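# Latch lids and run idle or paused thermal cyclers

## Task

For every thermal cycler whose display reads Idle or Paused at the outset, bring its lid down by hand (never let it drop or slam), latch it, and then make that cycler display Running. A paused cycler must be resumed, not restarted, and none of these runs may be ended with the STOP key or by raising the lid handle while running. Cyclers that read Running or Complete at the outset must not be started, paused, stopped or have their status changed, and their lids and plates stay untouched. Every cycler must finish within about a finger's width of its starting spot, upright and barely rotated. Every plate must sit flat in its block. Nothing may depend on the robot holding it at the end. Finally open the grippers and pull the arms away.

## Robot and tools

Robot: two arms, left_arm and right_arm, each ending in a parallel gripper. The spare arm may be parked out of the way. A lid counts as latched only when the lid is fully closed AND its handle rests fully down on its stop. If a closed lid is not latched, swing the handle all the way up (the lid may rise with it) and then back down onto the stop while keeping hold. START and the RESUME soft key have no effect unless the lid is latched. Press RESUME, not START, on a paused unit. Never press STOP or lift a handle on a running cycler.

Frames: results give each gripper's end_effector_position (metres) and end_effector_quat_wxyz in one world frame. Origin is on the tabletop midway between the arms, +z up, +x out across the table, left_arm on the +y side. Arm names do not match image sides. Reported hand positions can be off, more so at long reach. Each gripper has its own axes: fingers point along its +z and close along its y. The reported position is between the pads, roughly 1 cm behind the tips.

Tools:
- execute_actions: {"actions": [...], "pictures": bool}. The list holds at most one item. An empty list just returns the state. An action is {"rows": [[14 numbers], ...], "steps": n}, with up to 15 rows and steps 1 to 15 (default 15). Each step lasts 1/30 s and uses one row; the last row repeats if rows run out. A wait item is {"steps": n} with n up to 300, counted from the previous result. A refused call sends nothing.
- Row layout: one list of 14 values in [-1, 1] covering both arms: left_arm dx, dy, dz, rx, ry, rz, opening, then right_arm in the same order. dx..rz are OFFSETS, not poses, in that gripper's own axes, measured from its pose in the latest result that showed it (or from its current pose if none yet, or for later calls in the same reply). Every row is relative to that same base, not to the previous row. Scale: 1.0 = 0.6 m of travel or 180 degrees; rx, ry, rz form one rotation vector. Opening is absolute: +1 fully open (0.094 m), -1 closed. Sending zeros drives an arm back to its base pose; it is not a pause.
- move: {"target": [14 numbers], "speed": m/s}. Same 14-value layout and offset meaning. Speed 0.002 to 0.5, default 0.25; rotation up to twice that in rad/s. Straight-line paths for both grippers, finishing together, lasting 0.5 to 10 s (cut off at 10 s). It ignores obstacles and the other arm; grippers lag, stray and may overshoot speed near full reach. Openings are sent at the start. Faster moves and targets set further past contact hit and press harder. Result adds a "move:" line with an ending (done, off_target, moving, held, fault) and any limits: limits=paced means the pose was clipped; limits=held means a check blocked steps, after which motion can jump fast. It also lists each gripper's distance from its target. One arm named means the other finished fine.
- wait: {"seconds": 0 to 10}; sends nothing new.
- zoom_image: {"camera": name, "region": [x0, y0, x1, y1]} in pixels of that camera's last image, max 504x504. Cameras: cam_head_left, cam_head_right, cam_high, cam_low (672x504), cam_left_wrist, cam_right_wrist (504x504 fisheye).
- finished_scene: {"scene": number}; ends and grades the current scene, irreversibly.

Control behaviour: each step, the command is clipped to within 70 mm and 16 degrees of the measured pose, then solved by damped inverse kinematics, favouring position over orientation. After an action, an arm continues only to its last clipped pose, so check the result and send the remainder. Arms tend to finish a centimetre or more low, and repeated zero offsets let them sag. To hold an arm still, send the offset back to its wanted pose in the reply's first call and zeros afterwards, aiming higher if it still droops. Moves of a few mm may not register. Because offsets start from measured poses, repeating a small push against something rigid adds no force, but against something yielding it travels further. The simulation keeps running while you compose a reply.

Gripping: grip_measured uses the command scale; each arm's last joint value is the opening in metres. Readings may be off by about 1 mm. Command roughly 0.03 below grip_measured for a firm hold, less for a gentle one. Pad force tops out near 50 to 62 N, less on thin parts.

Result lines: the state line per arm; HELD marks steps not sent; "pose unreachable" means the clearance check altered a command; "Hand target" shows where the controller is heading; FAULT means an arm stopped; MOTOR HOT warns of heating from holding loads, and at 100 °C an OVER-TEMPERATURE FAULT drops the arm. Joint limits (rad): waist ±2.880, shoulder 0 to 3.142, elbow 0 to 3.019, wrist pitch -1.693 to 1.571, wrist yaw ±1.571, wrist roll ±2.094.

Avoid: dropping or slamming lids, shoving cyclers, tilting plates, knocking anything off the table, arms colliding or pressing on each other, and long heavy holds.

Each tool is called as name(argument=value, ...) on one line, values as JSON.

## Session

execute_actions(actions=[])

Scene clock: 0.00 s of 7800.00 s.
left_arm: end_effector_position=(+0.6142, +0.4697, +0.1805) grip_measured=+1.000 end_effector_quat_wxyz=(+0.440, +0.099, +0.696, +0.558) | right_arm: end_effector_position=(+0.7226, -0.8559, +0.1597) grip_measured=+1.000 end_effector_quat_wxyz=(+0.445, +0.419, +0.567, +0.552)
Joint positions: left_arm=[ 0.135  1.802  0.874  0.941 -0.533  1.051  0.094] | right_arm=[-0.889  2.522  2.154  0.381 -1.108  1.54   0.094]
Joint velocities: left_arm=[-0.005  0.005  0.002  0.007  0.051 -0.081  0.   ] | right_arm=[ 0.005  0.005 -0.007  0.002 -0.022 -0.007  0.   ]
Hand target (left_arm): +0.620, +0.471, +0.197; +0.452, +0.091, +0.686, +0.563
Hand target (right_arm): +0.725, -0.859, +0.167; +0.453, +0.411, +0.568, +0.550

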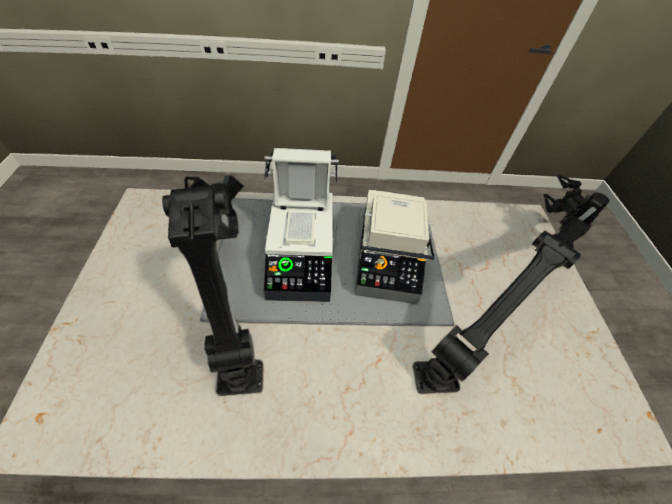

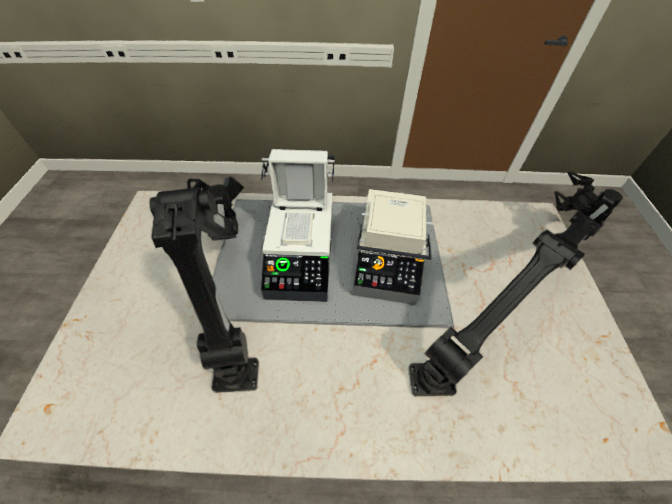

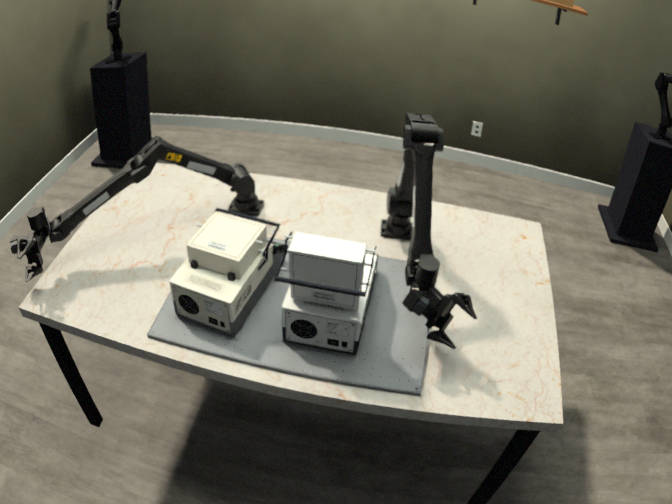

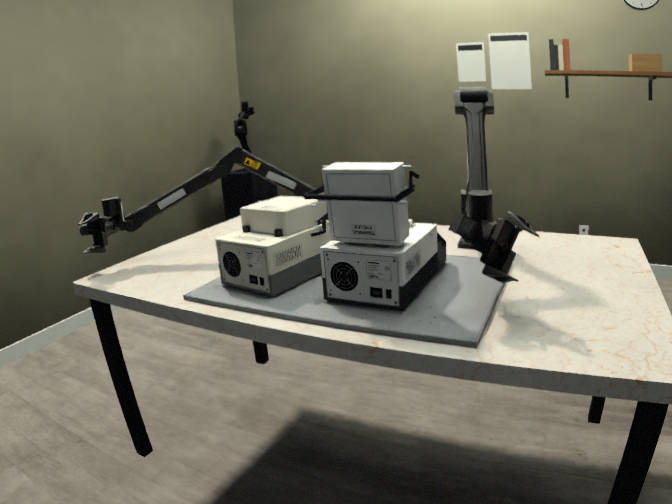

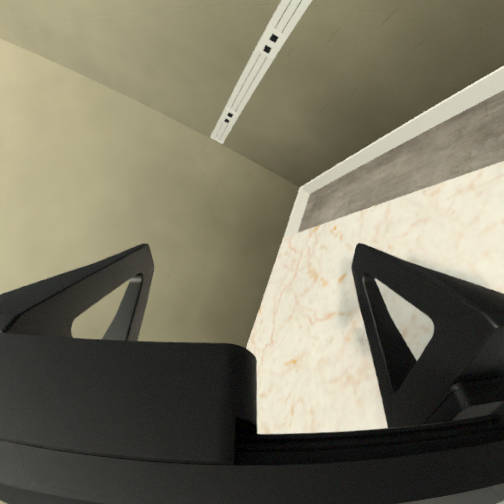

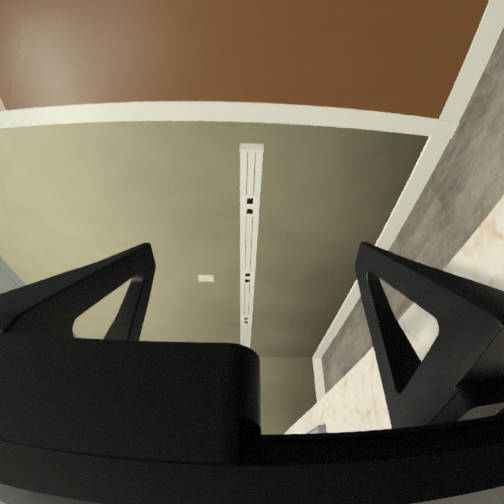

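zoom_image(camera="cam_head_left", region=[250, 140, 450, 310])

zoom_image(camera="cam_high", region=[160, 190, 400, 370])

Region (250, 140, 450, 310) of cam_head_left's 672x504 image, scaled by 2.520, with more detail than that image has; it fills the top 428 rows of this view, and the rest is white.

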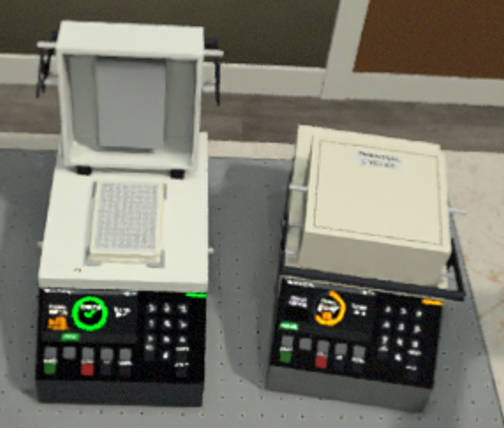

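Region (160, 190, 400, 370) of cam_high's 672x504 image, scaled by 2.100, with more detail than that image has; it fills the top 378 rows of this view, and the rest is white.

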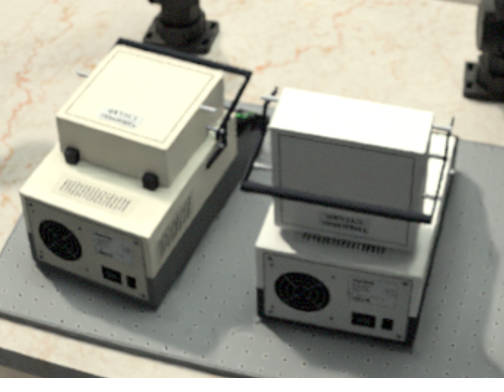

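zoom_image(camera="cam_head_left", region=[260, 235, 440, 305])

Region (260, 235, 440, 305) of cam_head_left's 672x504 image, scaled by 2.800, with more detail than that image has.

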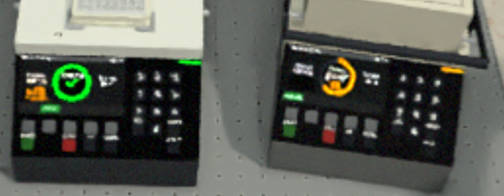

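move(target=[0,0,0,0,0,0,1,0.62,0.2,-0.24,0,0,0,1])

move(target=[0,0,0,0,0,0,1,0.62,0.1,-0.24,0.25,-0.08,0.03,1])

Scene clock: 39.37 s of 7800.00 s.
left_arm: end_effector_position=(+0.6142, +0.4697, +0.1805) grip_measured=+1.000 end_effector_quat_wxyz=(+0.440, +0.099, +0.696, +0.558) | right_arm: end_effector_position=(+0.4796, -0.5327, +0.2602) grip_measured=+1.000 end_effector_quat_wxyz=(+0.445, +0.420, +0.566, +0.552)
Joint positions: left_arm=[ 0.135  1.802  0.874  0.941 -0.533  1.051  0.094] | right_arm=[-0.813  1.441  0.706  0.745 -1.029  1.54   0.094]
Joint velocities: left_arm=[-0.005 -0.005 -0.017 -0.022 -0.007  0.022  0.   ] | right_arm=[ 0.005  0.005 -0.007  0.012  0.081  0.022  0.   ]
Hand target (left_arm): +0.614, +0.470, +0.180; +0.440, +0.099, +0.696, +0.558
Hand target (right_arm): +0.481, -0.531, +0.258; +0.445, +0.419, +0.567, +0.552
Off the commanded pose (left_arm): 0.000 m, 0 deg.
Off the commanded pose (right_arm): 0.009 m, 0 deg.
After step 90, 34.30 s passed at rest.
move: done
camera_calibration (this result's frames):
cam_right_wrist: T_world_to_cam=[[0.0114574, -0.0526632, -0.998547, 0.228573], [-0.763244, 0.644694, -0.0427586, 0.724417], [0.646009, 0.762625, -0.0328083, 0.225227], [0, 0, 0, 1]] pos_world=[0.40479, -0.626754, 0.266605]

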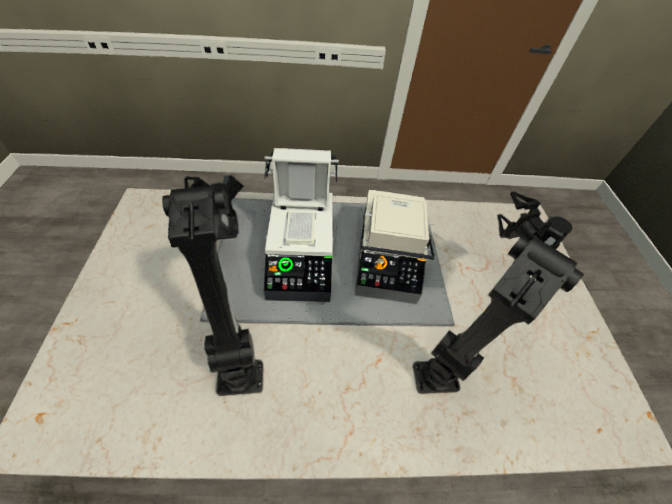

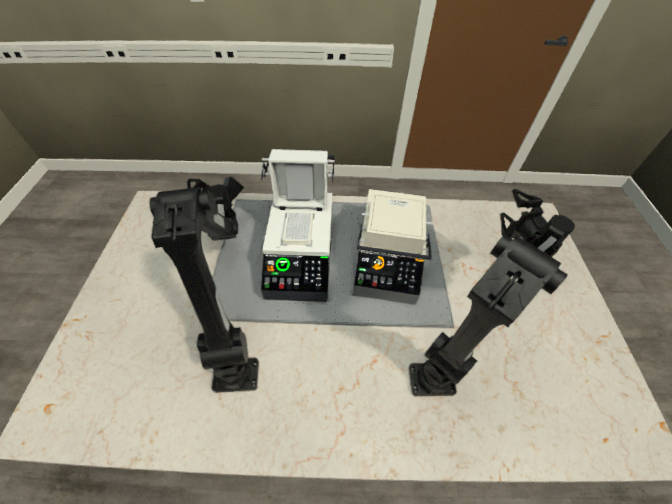

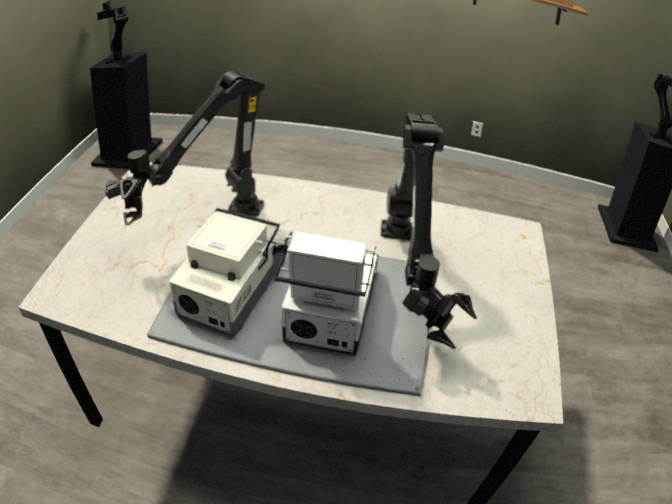

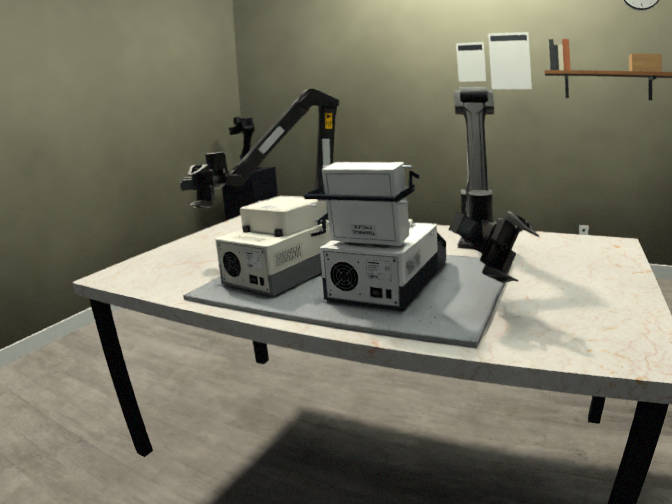

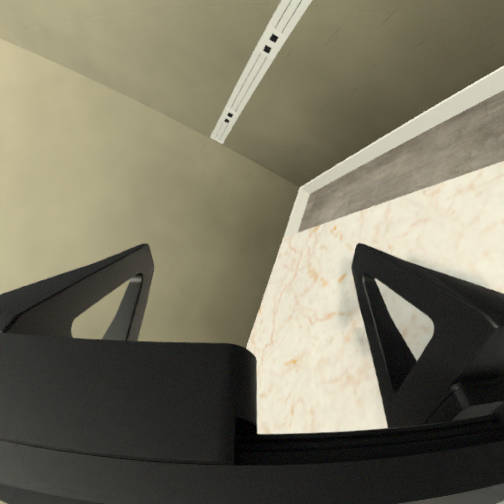

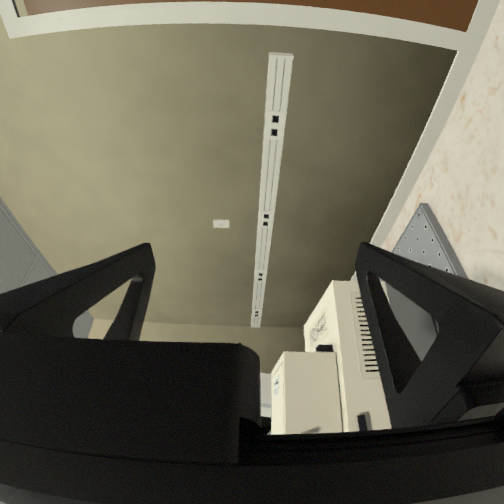

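Scene clock: 41.80 s of 7800.00 s.
left_arm: end_effector_position=(+0.6142, +0.4697, +0.1805) grip_measured=+1.000 end_effector_quat_wxyz=(+0.440, +0.099, +0.696, +0.558) | right_arm: end_effector_position=(+0.2402, -0.2090, +0.2782) grip_measured=+1.000 end_effector_quat_wxyz=(+0.289, +0.617, +0.688, +0.250)
Joint positions: left_arm=[ 0.135  1.802  0.874  0.941 -0.533  1.051  0.094] | right_arm=[ 0.758  0.473  0.73  -1.226  0.539  2.087  0.094]
Joint velocities: left_arm=[-0.005 -0.005  0.002 -0.022  0.022 -0.081  0.   ] | right_arm=[-0.005  0.005 -0.002 -0.007 -0.022  0.037  0.   ]
Hand target (left_arm): +0.614, +0.470, +0.180; +0.440, +0.099, +0.696, +0.558
Hand target (right_arm): +0.241, -0.211, +0.301; +0.289, +0.627, +0.673, +0.266
Off the commanded pose (left_arm): 0.000 m, 0 deg.
Off the commanded pose (right_arm): 0.027 m, 5 deg.
joint sent to its limit (right arm) — the command would take joint 6 (wrist roll) past its upper limit, so that joint was sent only as far as its limit.
move: off_target (right_arm)
camera_calibration (this result's frames):
cam_right_wrist: T_world_to_cam=[[-0.707821, -0.126981, -0.694885, 0.339111], [-0.471281, 0.817663, 0.330638, 0.195971], [0.526197, 0.561519, -0.638603, 0.288873], [0, 0, 0, 1]] pos_world=[0.180383, -0.279385, 0.355323]

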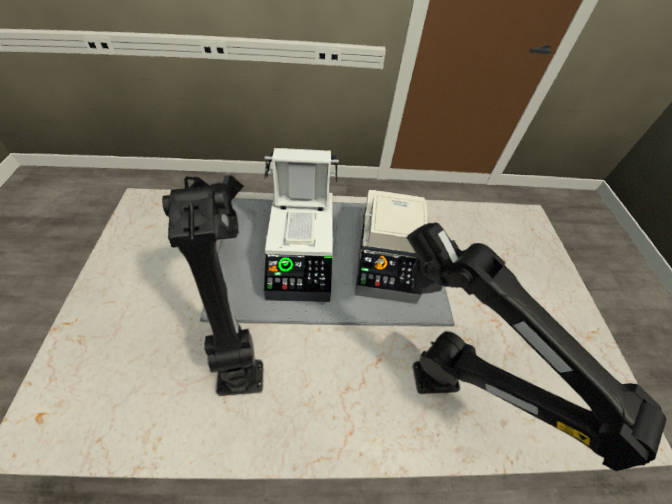

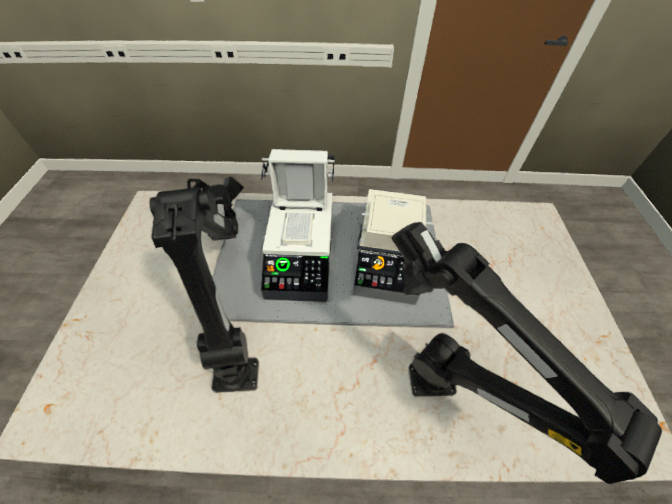

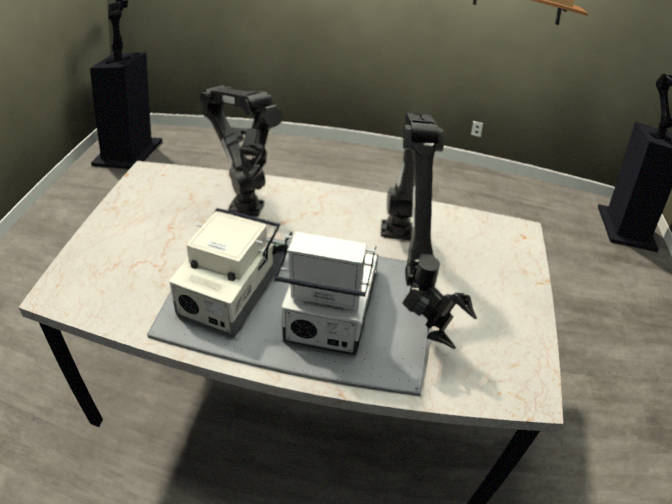

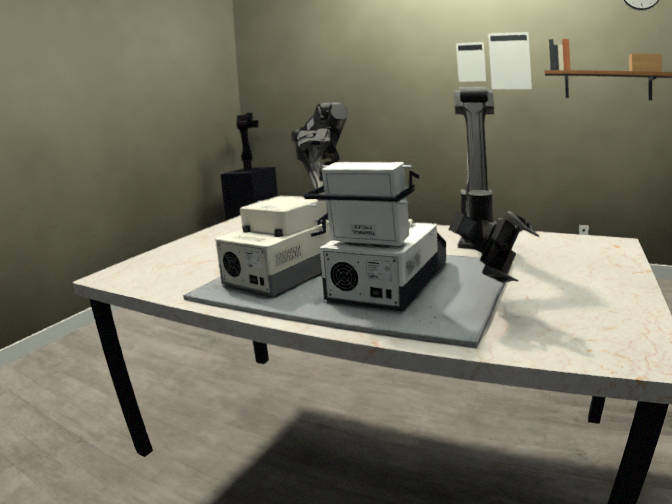

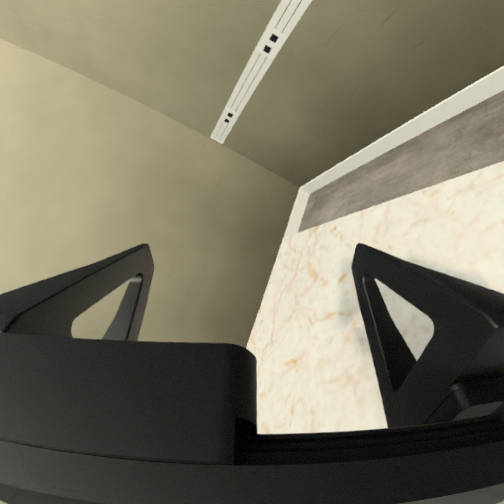

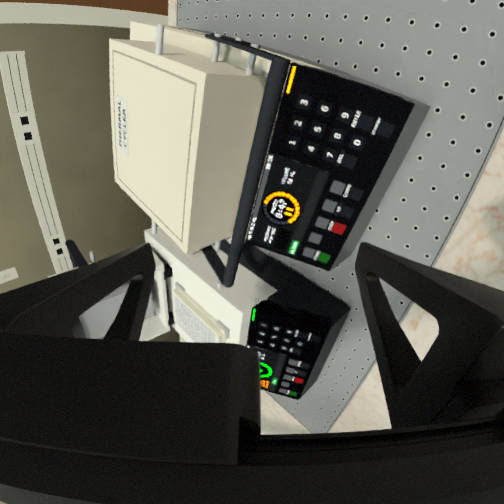

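move(target=[0,0,0,0,0,0,1,0,0,0,0,0,-0.5,1])

move(target=[0,0,0,0,0,0,1,0,0,0,0,0,-0.5,1])

Scene clock: 61.03 s of 7800.00 s.
left_arm: end_effector_position=(+0.6142, +0.4697, +0.1805) grip_measured=+1.000 end_effector_quat_wxyz=(+0.440, +0.099, +0.696, +0.558) | right_arm: end_effector_position=(+0.2405, -0.2095, +0.2784) grip_measured=+1.000 end_effector_quat_wxyz=(+0.383, -0.041, +0.923, -0.025)
Joint positions: left_arm=[ 0.135  1.802  0.874  0.941 -0.533  1.051  0.094] | right_arm=[ 0.758  0.473  0.73  -1.226  0.543  0.535  0.094]
Joint velocities: left_arm=[-0.005 -0.034  0.007 -0.007 -0.037 -0.007  0.   ] | right_arm=[ 0.005 -0.005  0.002  0.022  0.022 -0.081  0.   ]
Hand target (left_arm): +0.614, +0.470, +0.180; +0.440, +0.099, +0.696, +0.558
Hand target (right_arm): +0.240, -0.209, +0.278; +0.382, -0.050, +0.923, -0.028
Off the commanded pose (left_arm): 0.000 m, 0 deg.
Off the commanded pose (right_arm): 0.001 m, 1 deg.
After step 90, 12.50 s passed at rest.
move: done
camera_calibration (this result's frames):
cam_right_wrist: T_world_to_cam=[[0.0604782, -0.993814, 0.0931417, -0.246404], [-0.983023, -0.0754945, -0.167229, 0.270997], [0.173227, -0.0814467, -0.981509, 0.334857], [0, 0, 0, 1]] pos_world=[0.223292, -0.197148, 0.396934]

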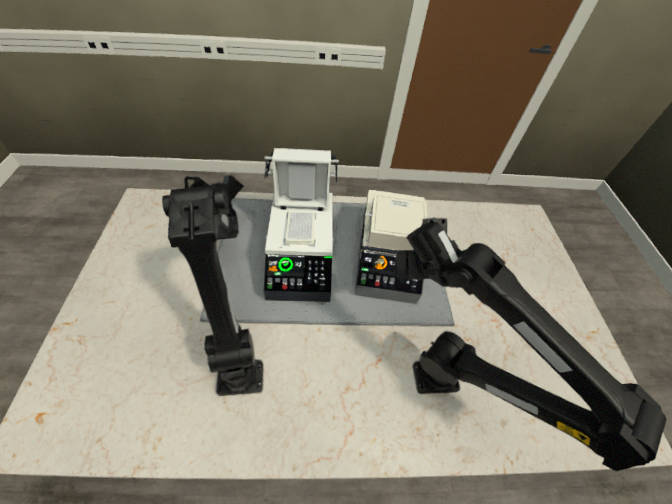

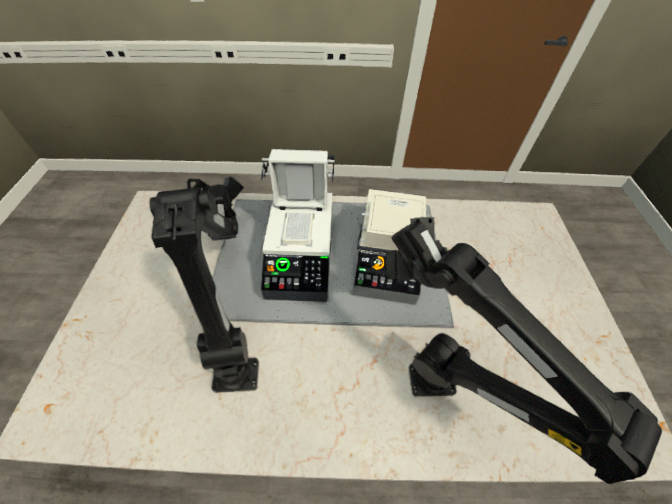

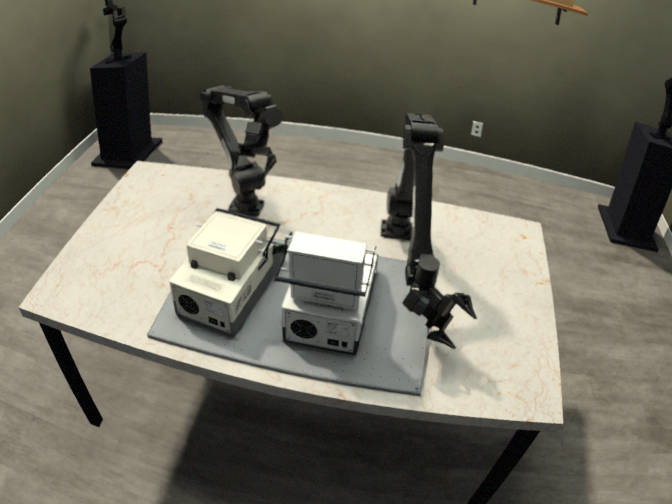

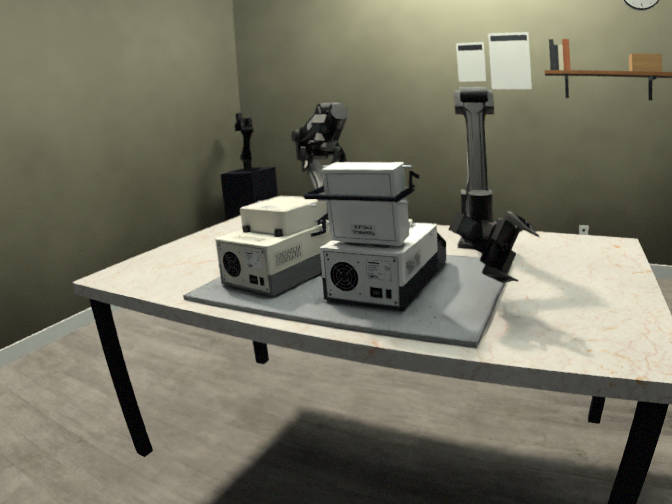

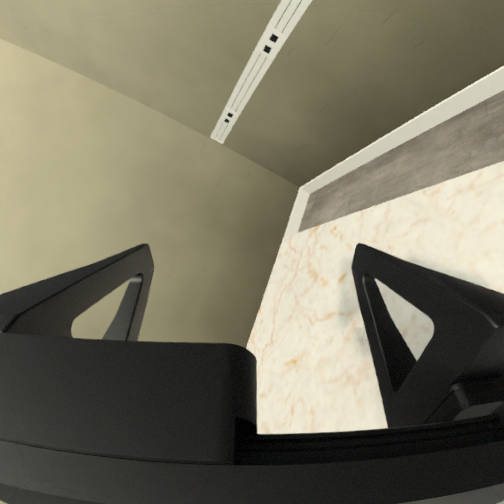

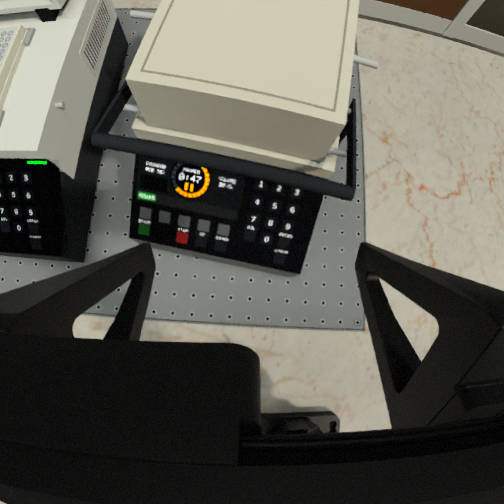

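Scene clock: 64.77 s of 7800.00 s.
left_arm: end_effector_position=(+0.6142, +0.4697, +0.1805) grip_measured=+1.000 end_effector_quat_wxyz=(+0.440, +0.099, +0.696, +0.558) | right_arm: end_effector_position=(+0.2408, -0.2100, +0.2787) grip_measured=+1.000 end_effector_quat_wxyz=(-0.255, +0.675, -0.630, +0.288)
Joint positions: left_arm=[ 0.135  1.802  0.874  0.941 -0.533  1.051  0.094] | right_arm=[ 0.758  0.473  0.73  -1.226  0.547 -1.018  0.094]
Joint velocities: left_arm=[-0.034 -0.005 -0.017  0.002 -0.037  0.022  0.   ] | right_arm=[-0.005 -0.005  0.002  0.007 -0.066 -0.022  0.   ]
Hand target (left_arm): +0.614, +0.470, +0.180; +0.440, +0.099, +0.696, +0.558
Hand target (right_arm): +0.240, -0.209, +0.278; -0.253, +0.681, -0.624, +0.289
Off the commanded pose (left_arm): 0.000 m, 0 deg.
Off the commanded pose (right_arm): 0.001 m, 1 deg.
move: done
camera_calibration (this result's frames):
cam_right_wrist: T_world_to_cam=[[0.697329, 0.0903465, 0.711034, -0.344753], [-0.371468, -0.802843, 0.466321, -0.205307], [0.612979, -0.589306, -0.526285, -0.0043675], [0, 0, 0, 1]] pos_world=[0.166818, -0.136256, 0.338572]

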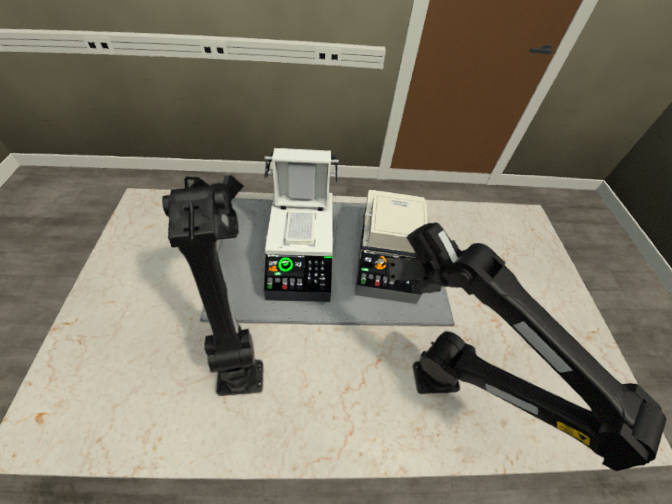

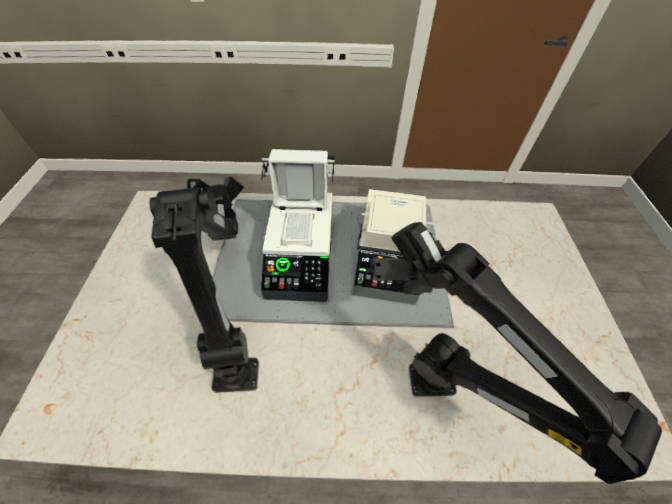

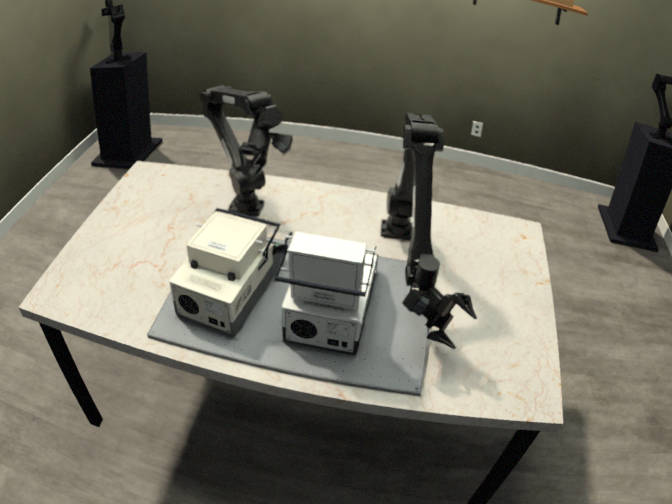

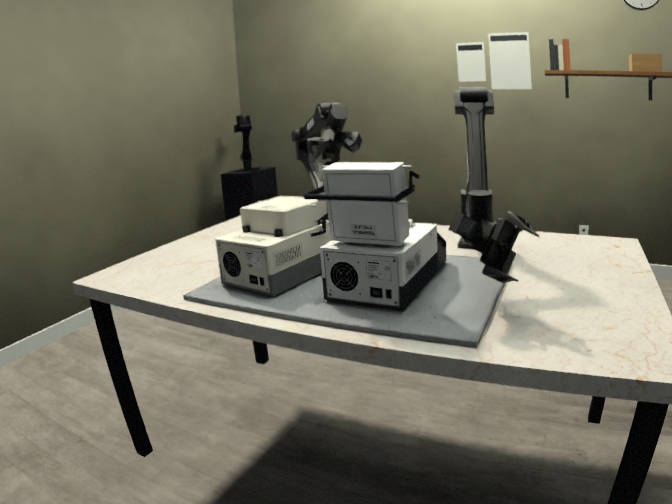

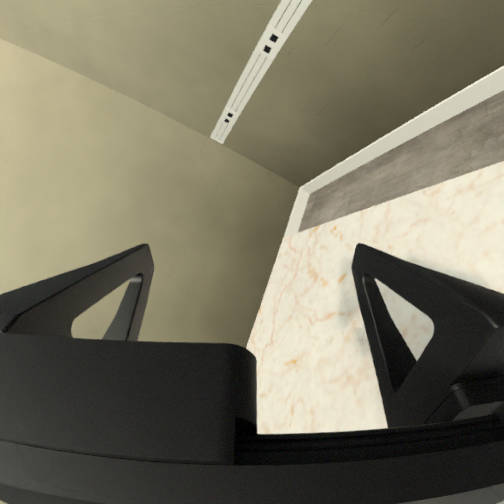

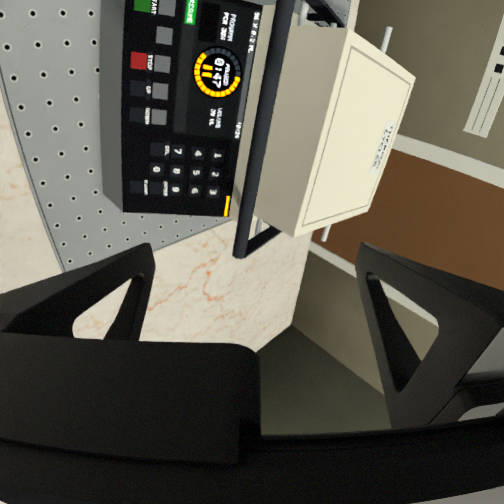

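move(target=[0,0,0,0,0,0,1,-0.035,0,0.19,0,0.043,0.043,0.1], speed=0.1)

Scene clock: 83.60 s of 7800.00 s.
left_arm: end_effector_position=(+0.6142, +0.4697, +0.1805) grip_measured=+1.000 end_effector_quat_wxyz=(+0.440, +0.099, +0.696, +0.558) | right_arm: end_effector_position=(+0.3148, -0.1893, +0.1951) grip_measured=+0.102 end_effector_quat_wxyz=(+0.220, -0.623, +0.682, -0.314)
Joint positions: left_arm=[ 0.135  1.802  0.874  0.941 -0.533  1.051  0.094] | right_arm=[ 0.643  0.774  0.604 -0.845  0.588 -0.973  0.052]
Joint velocities: left_arm=[ 0.005 -0.015 -0.017  0.002 -0.066 -0.095  0.   ] | right_arm=[-0.005 -0.015  0.002 -0.012 -0.051  0.007  0.001]
Hand target (left_arm): +0.614, +0.470, +0.180; +0.440, +0.099, +0.696, +0.558
Hand target (right_arm): +0.319, -0.190, +0.196; +0.230, -0.610, +0.689, -0.315
Off the commanded pose (left_arm): 0.000 m, 0 deg.
Off the commanded pose (right_arm): 0.007 m, 2 deg.
After step 90, 14.33 s passed at rest.
move: done
camera_calibration (this result's frames):
cam_right_wrist: T_world_to_cam=[[0.708668, -0.0108682, 0.705458, -0.36049], [-0.496763, -0.717715, 0.487967, -0.0708762], [0.501014, -0.696252, -0.514021, -0.0689628], [0, 0, 0, 1]] pos_world=[0.254811, -0.102802, 0.253448]

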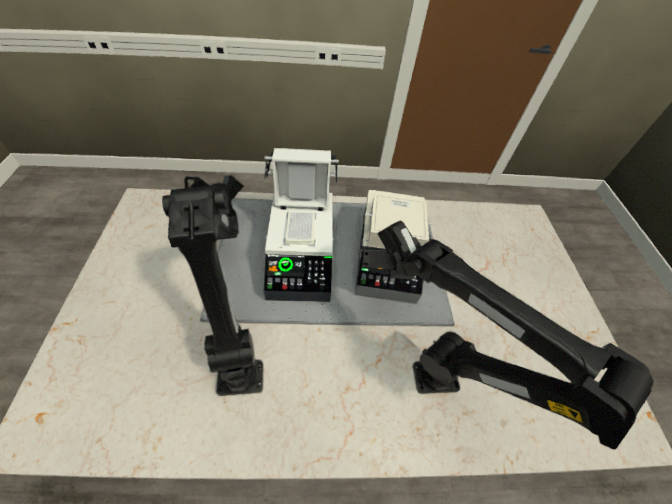

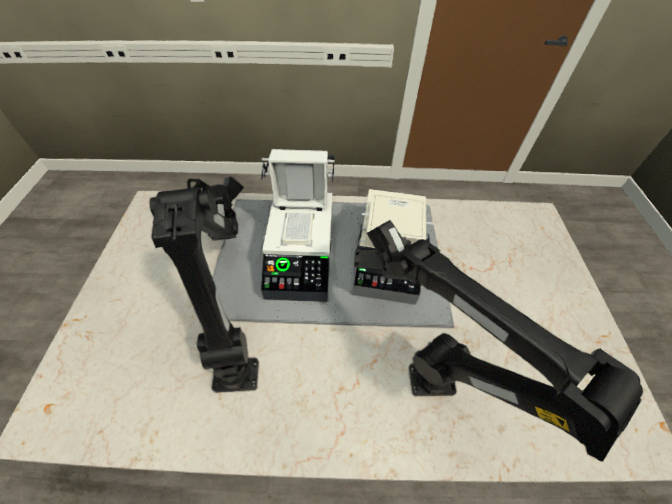

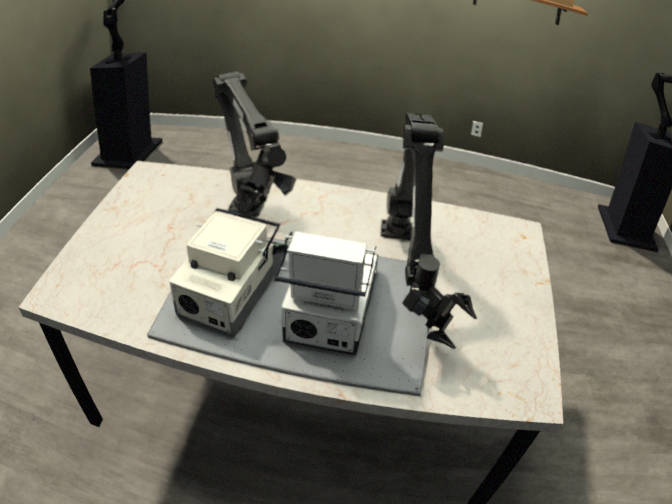

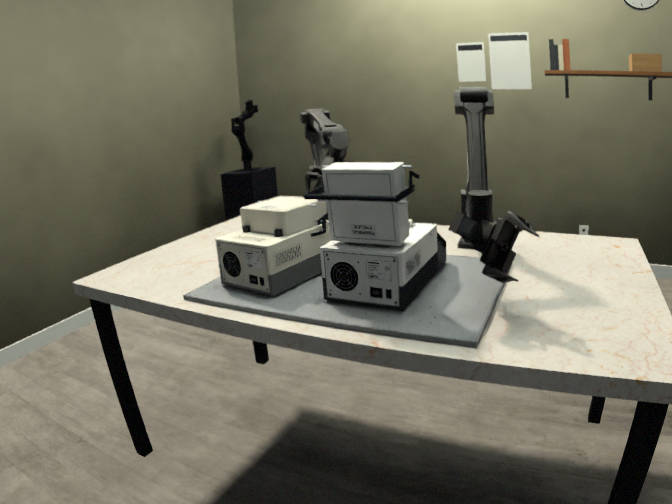

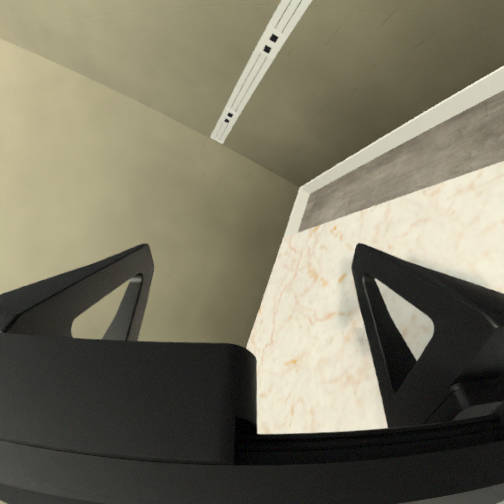

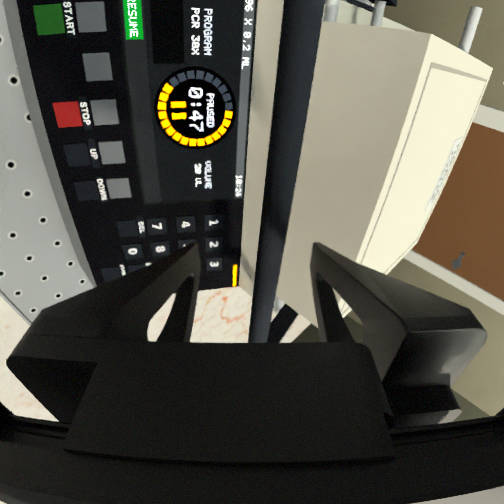

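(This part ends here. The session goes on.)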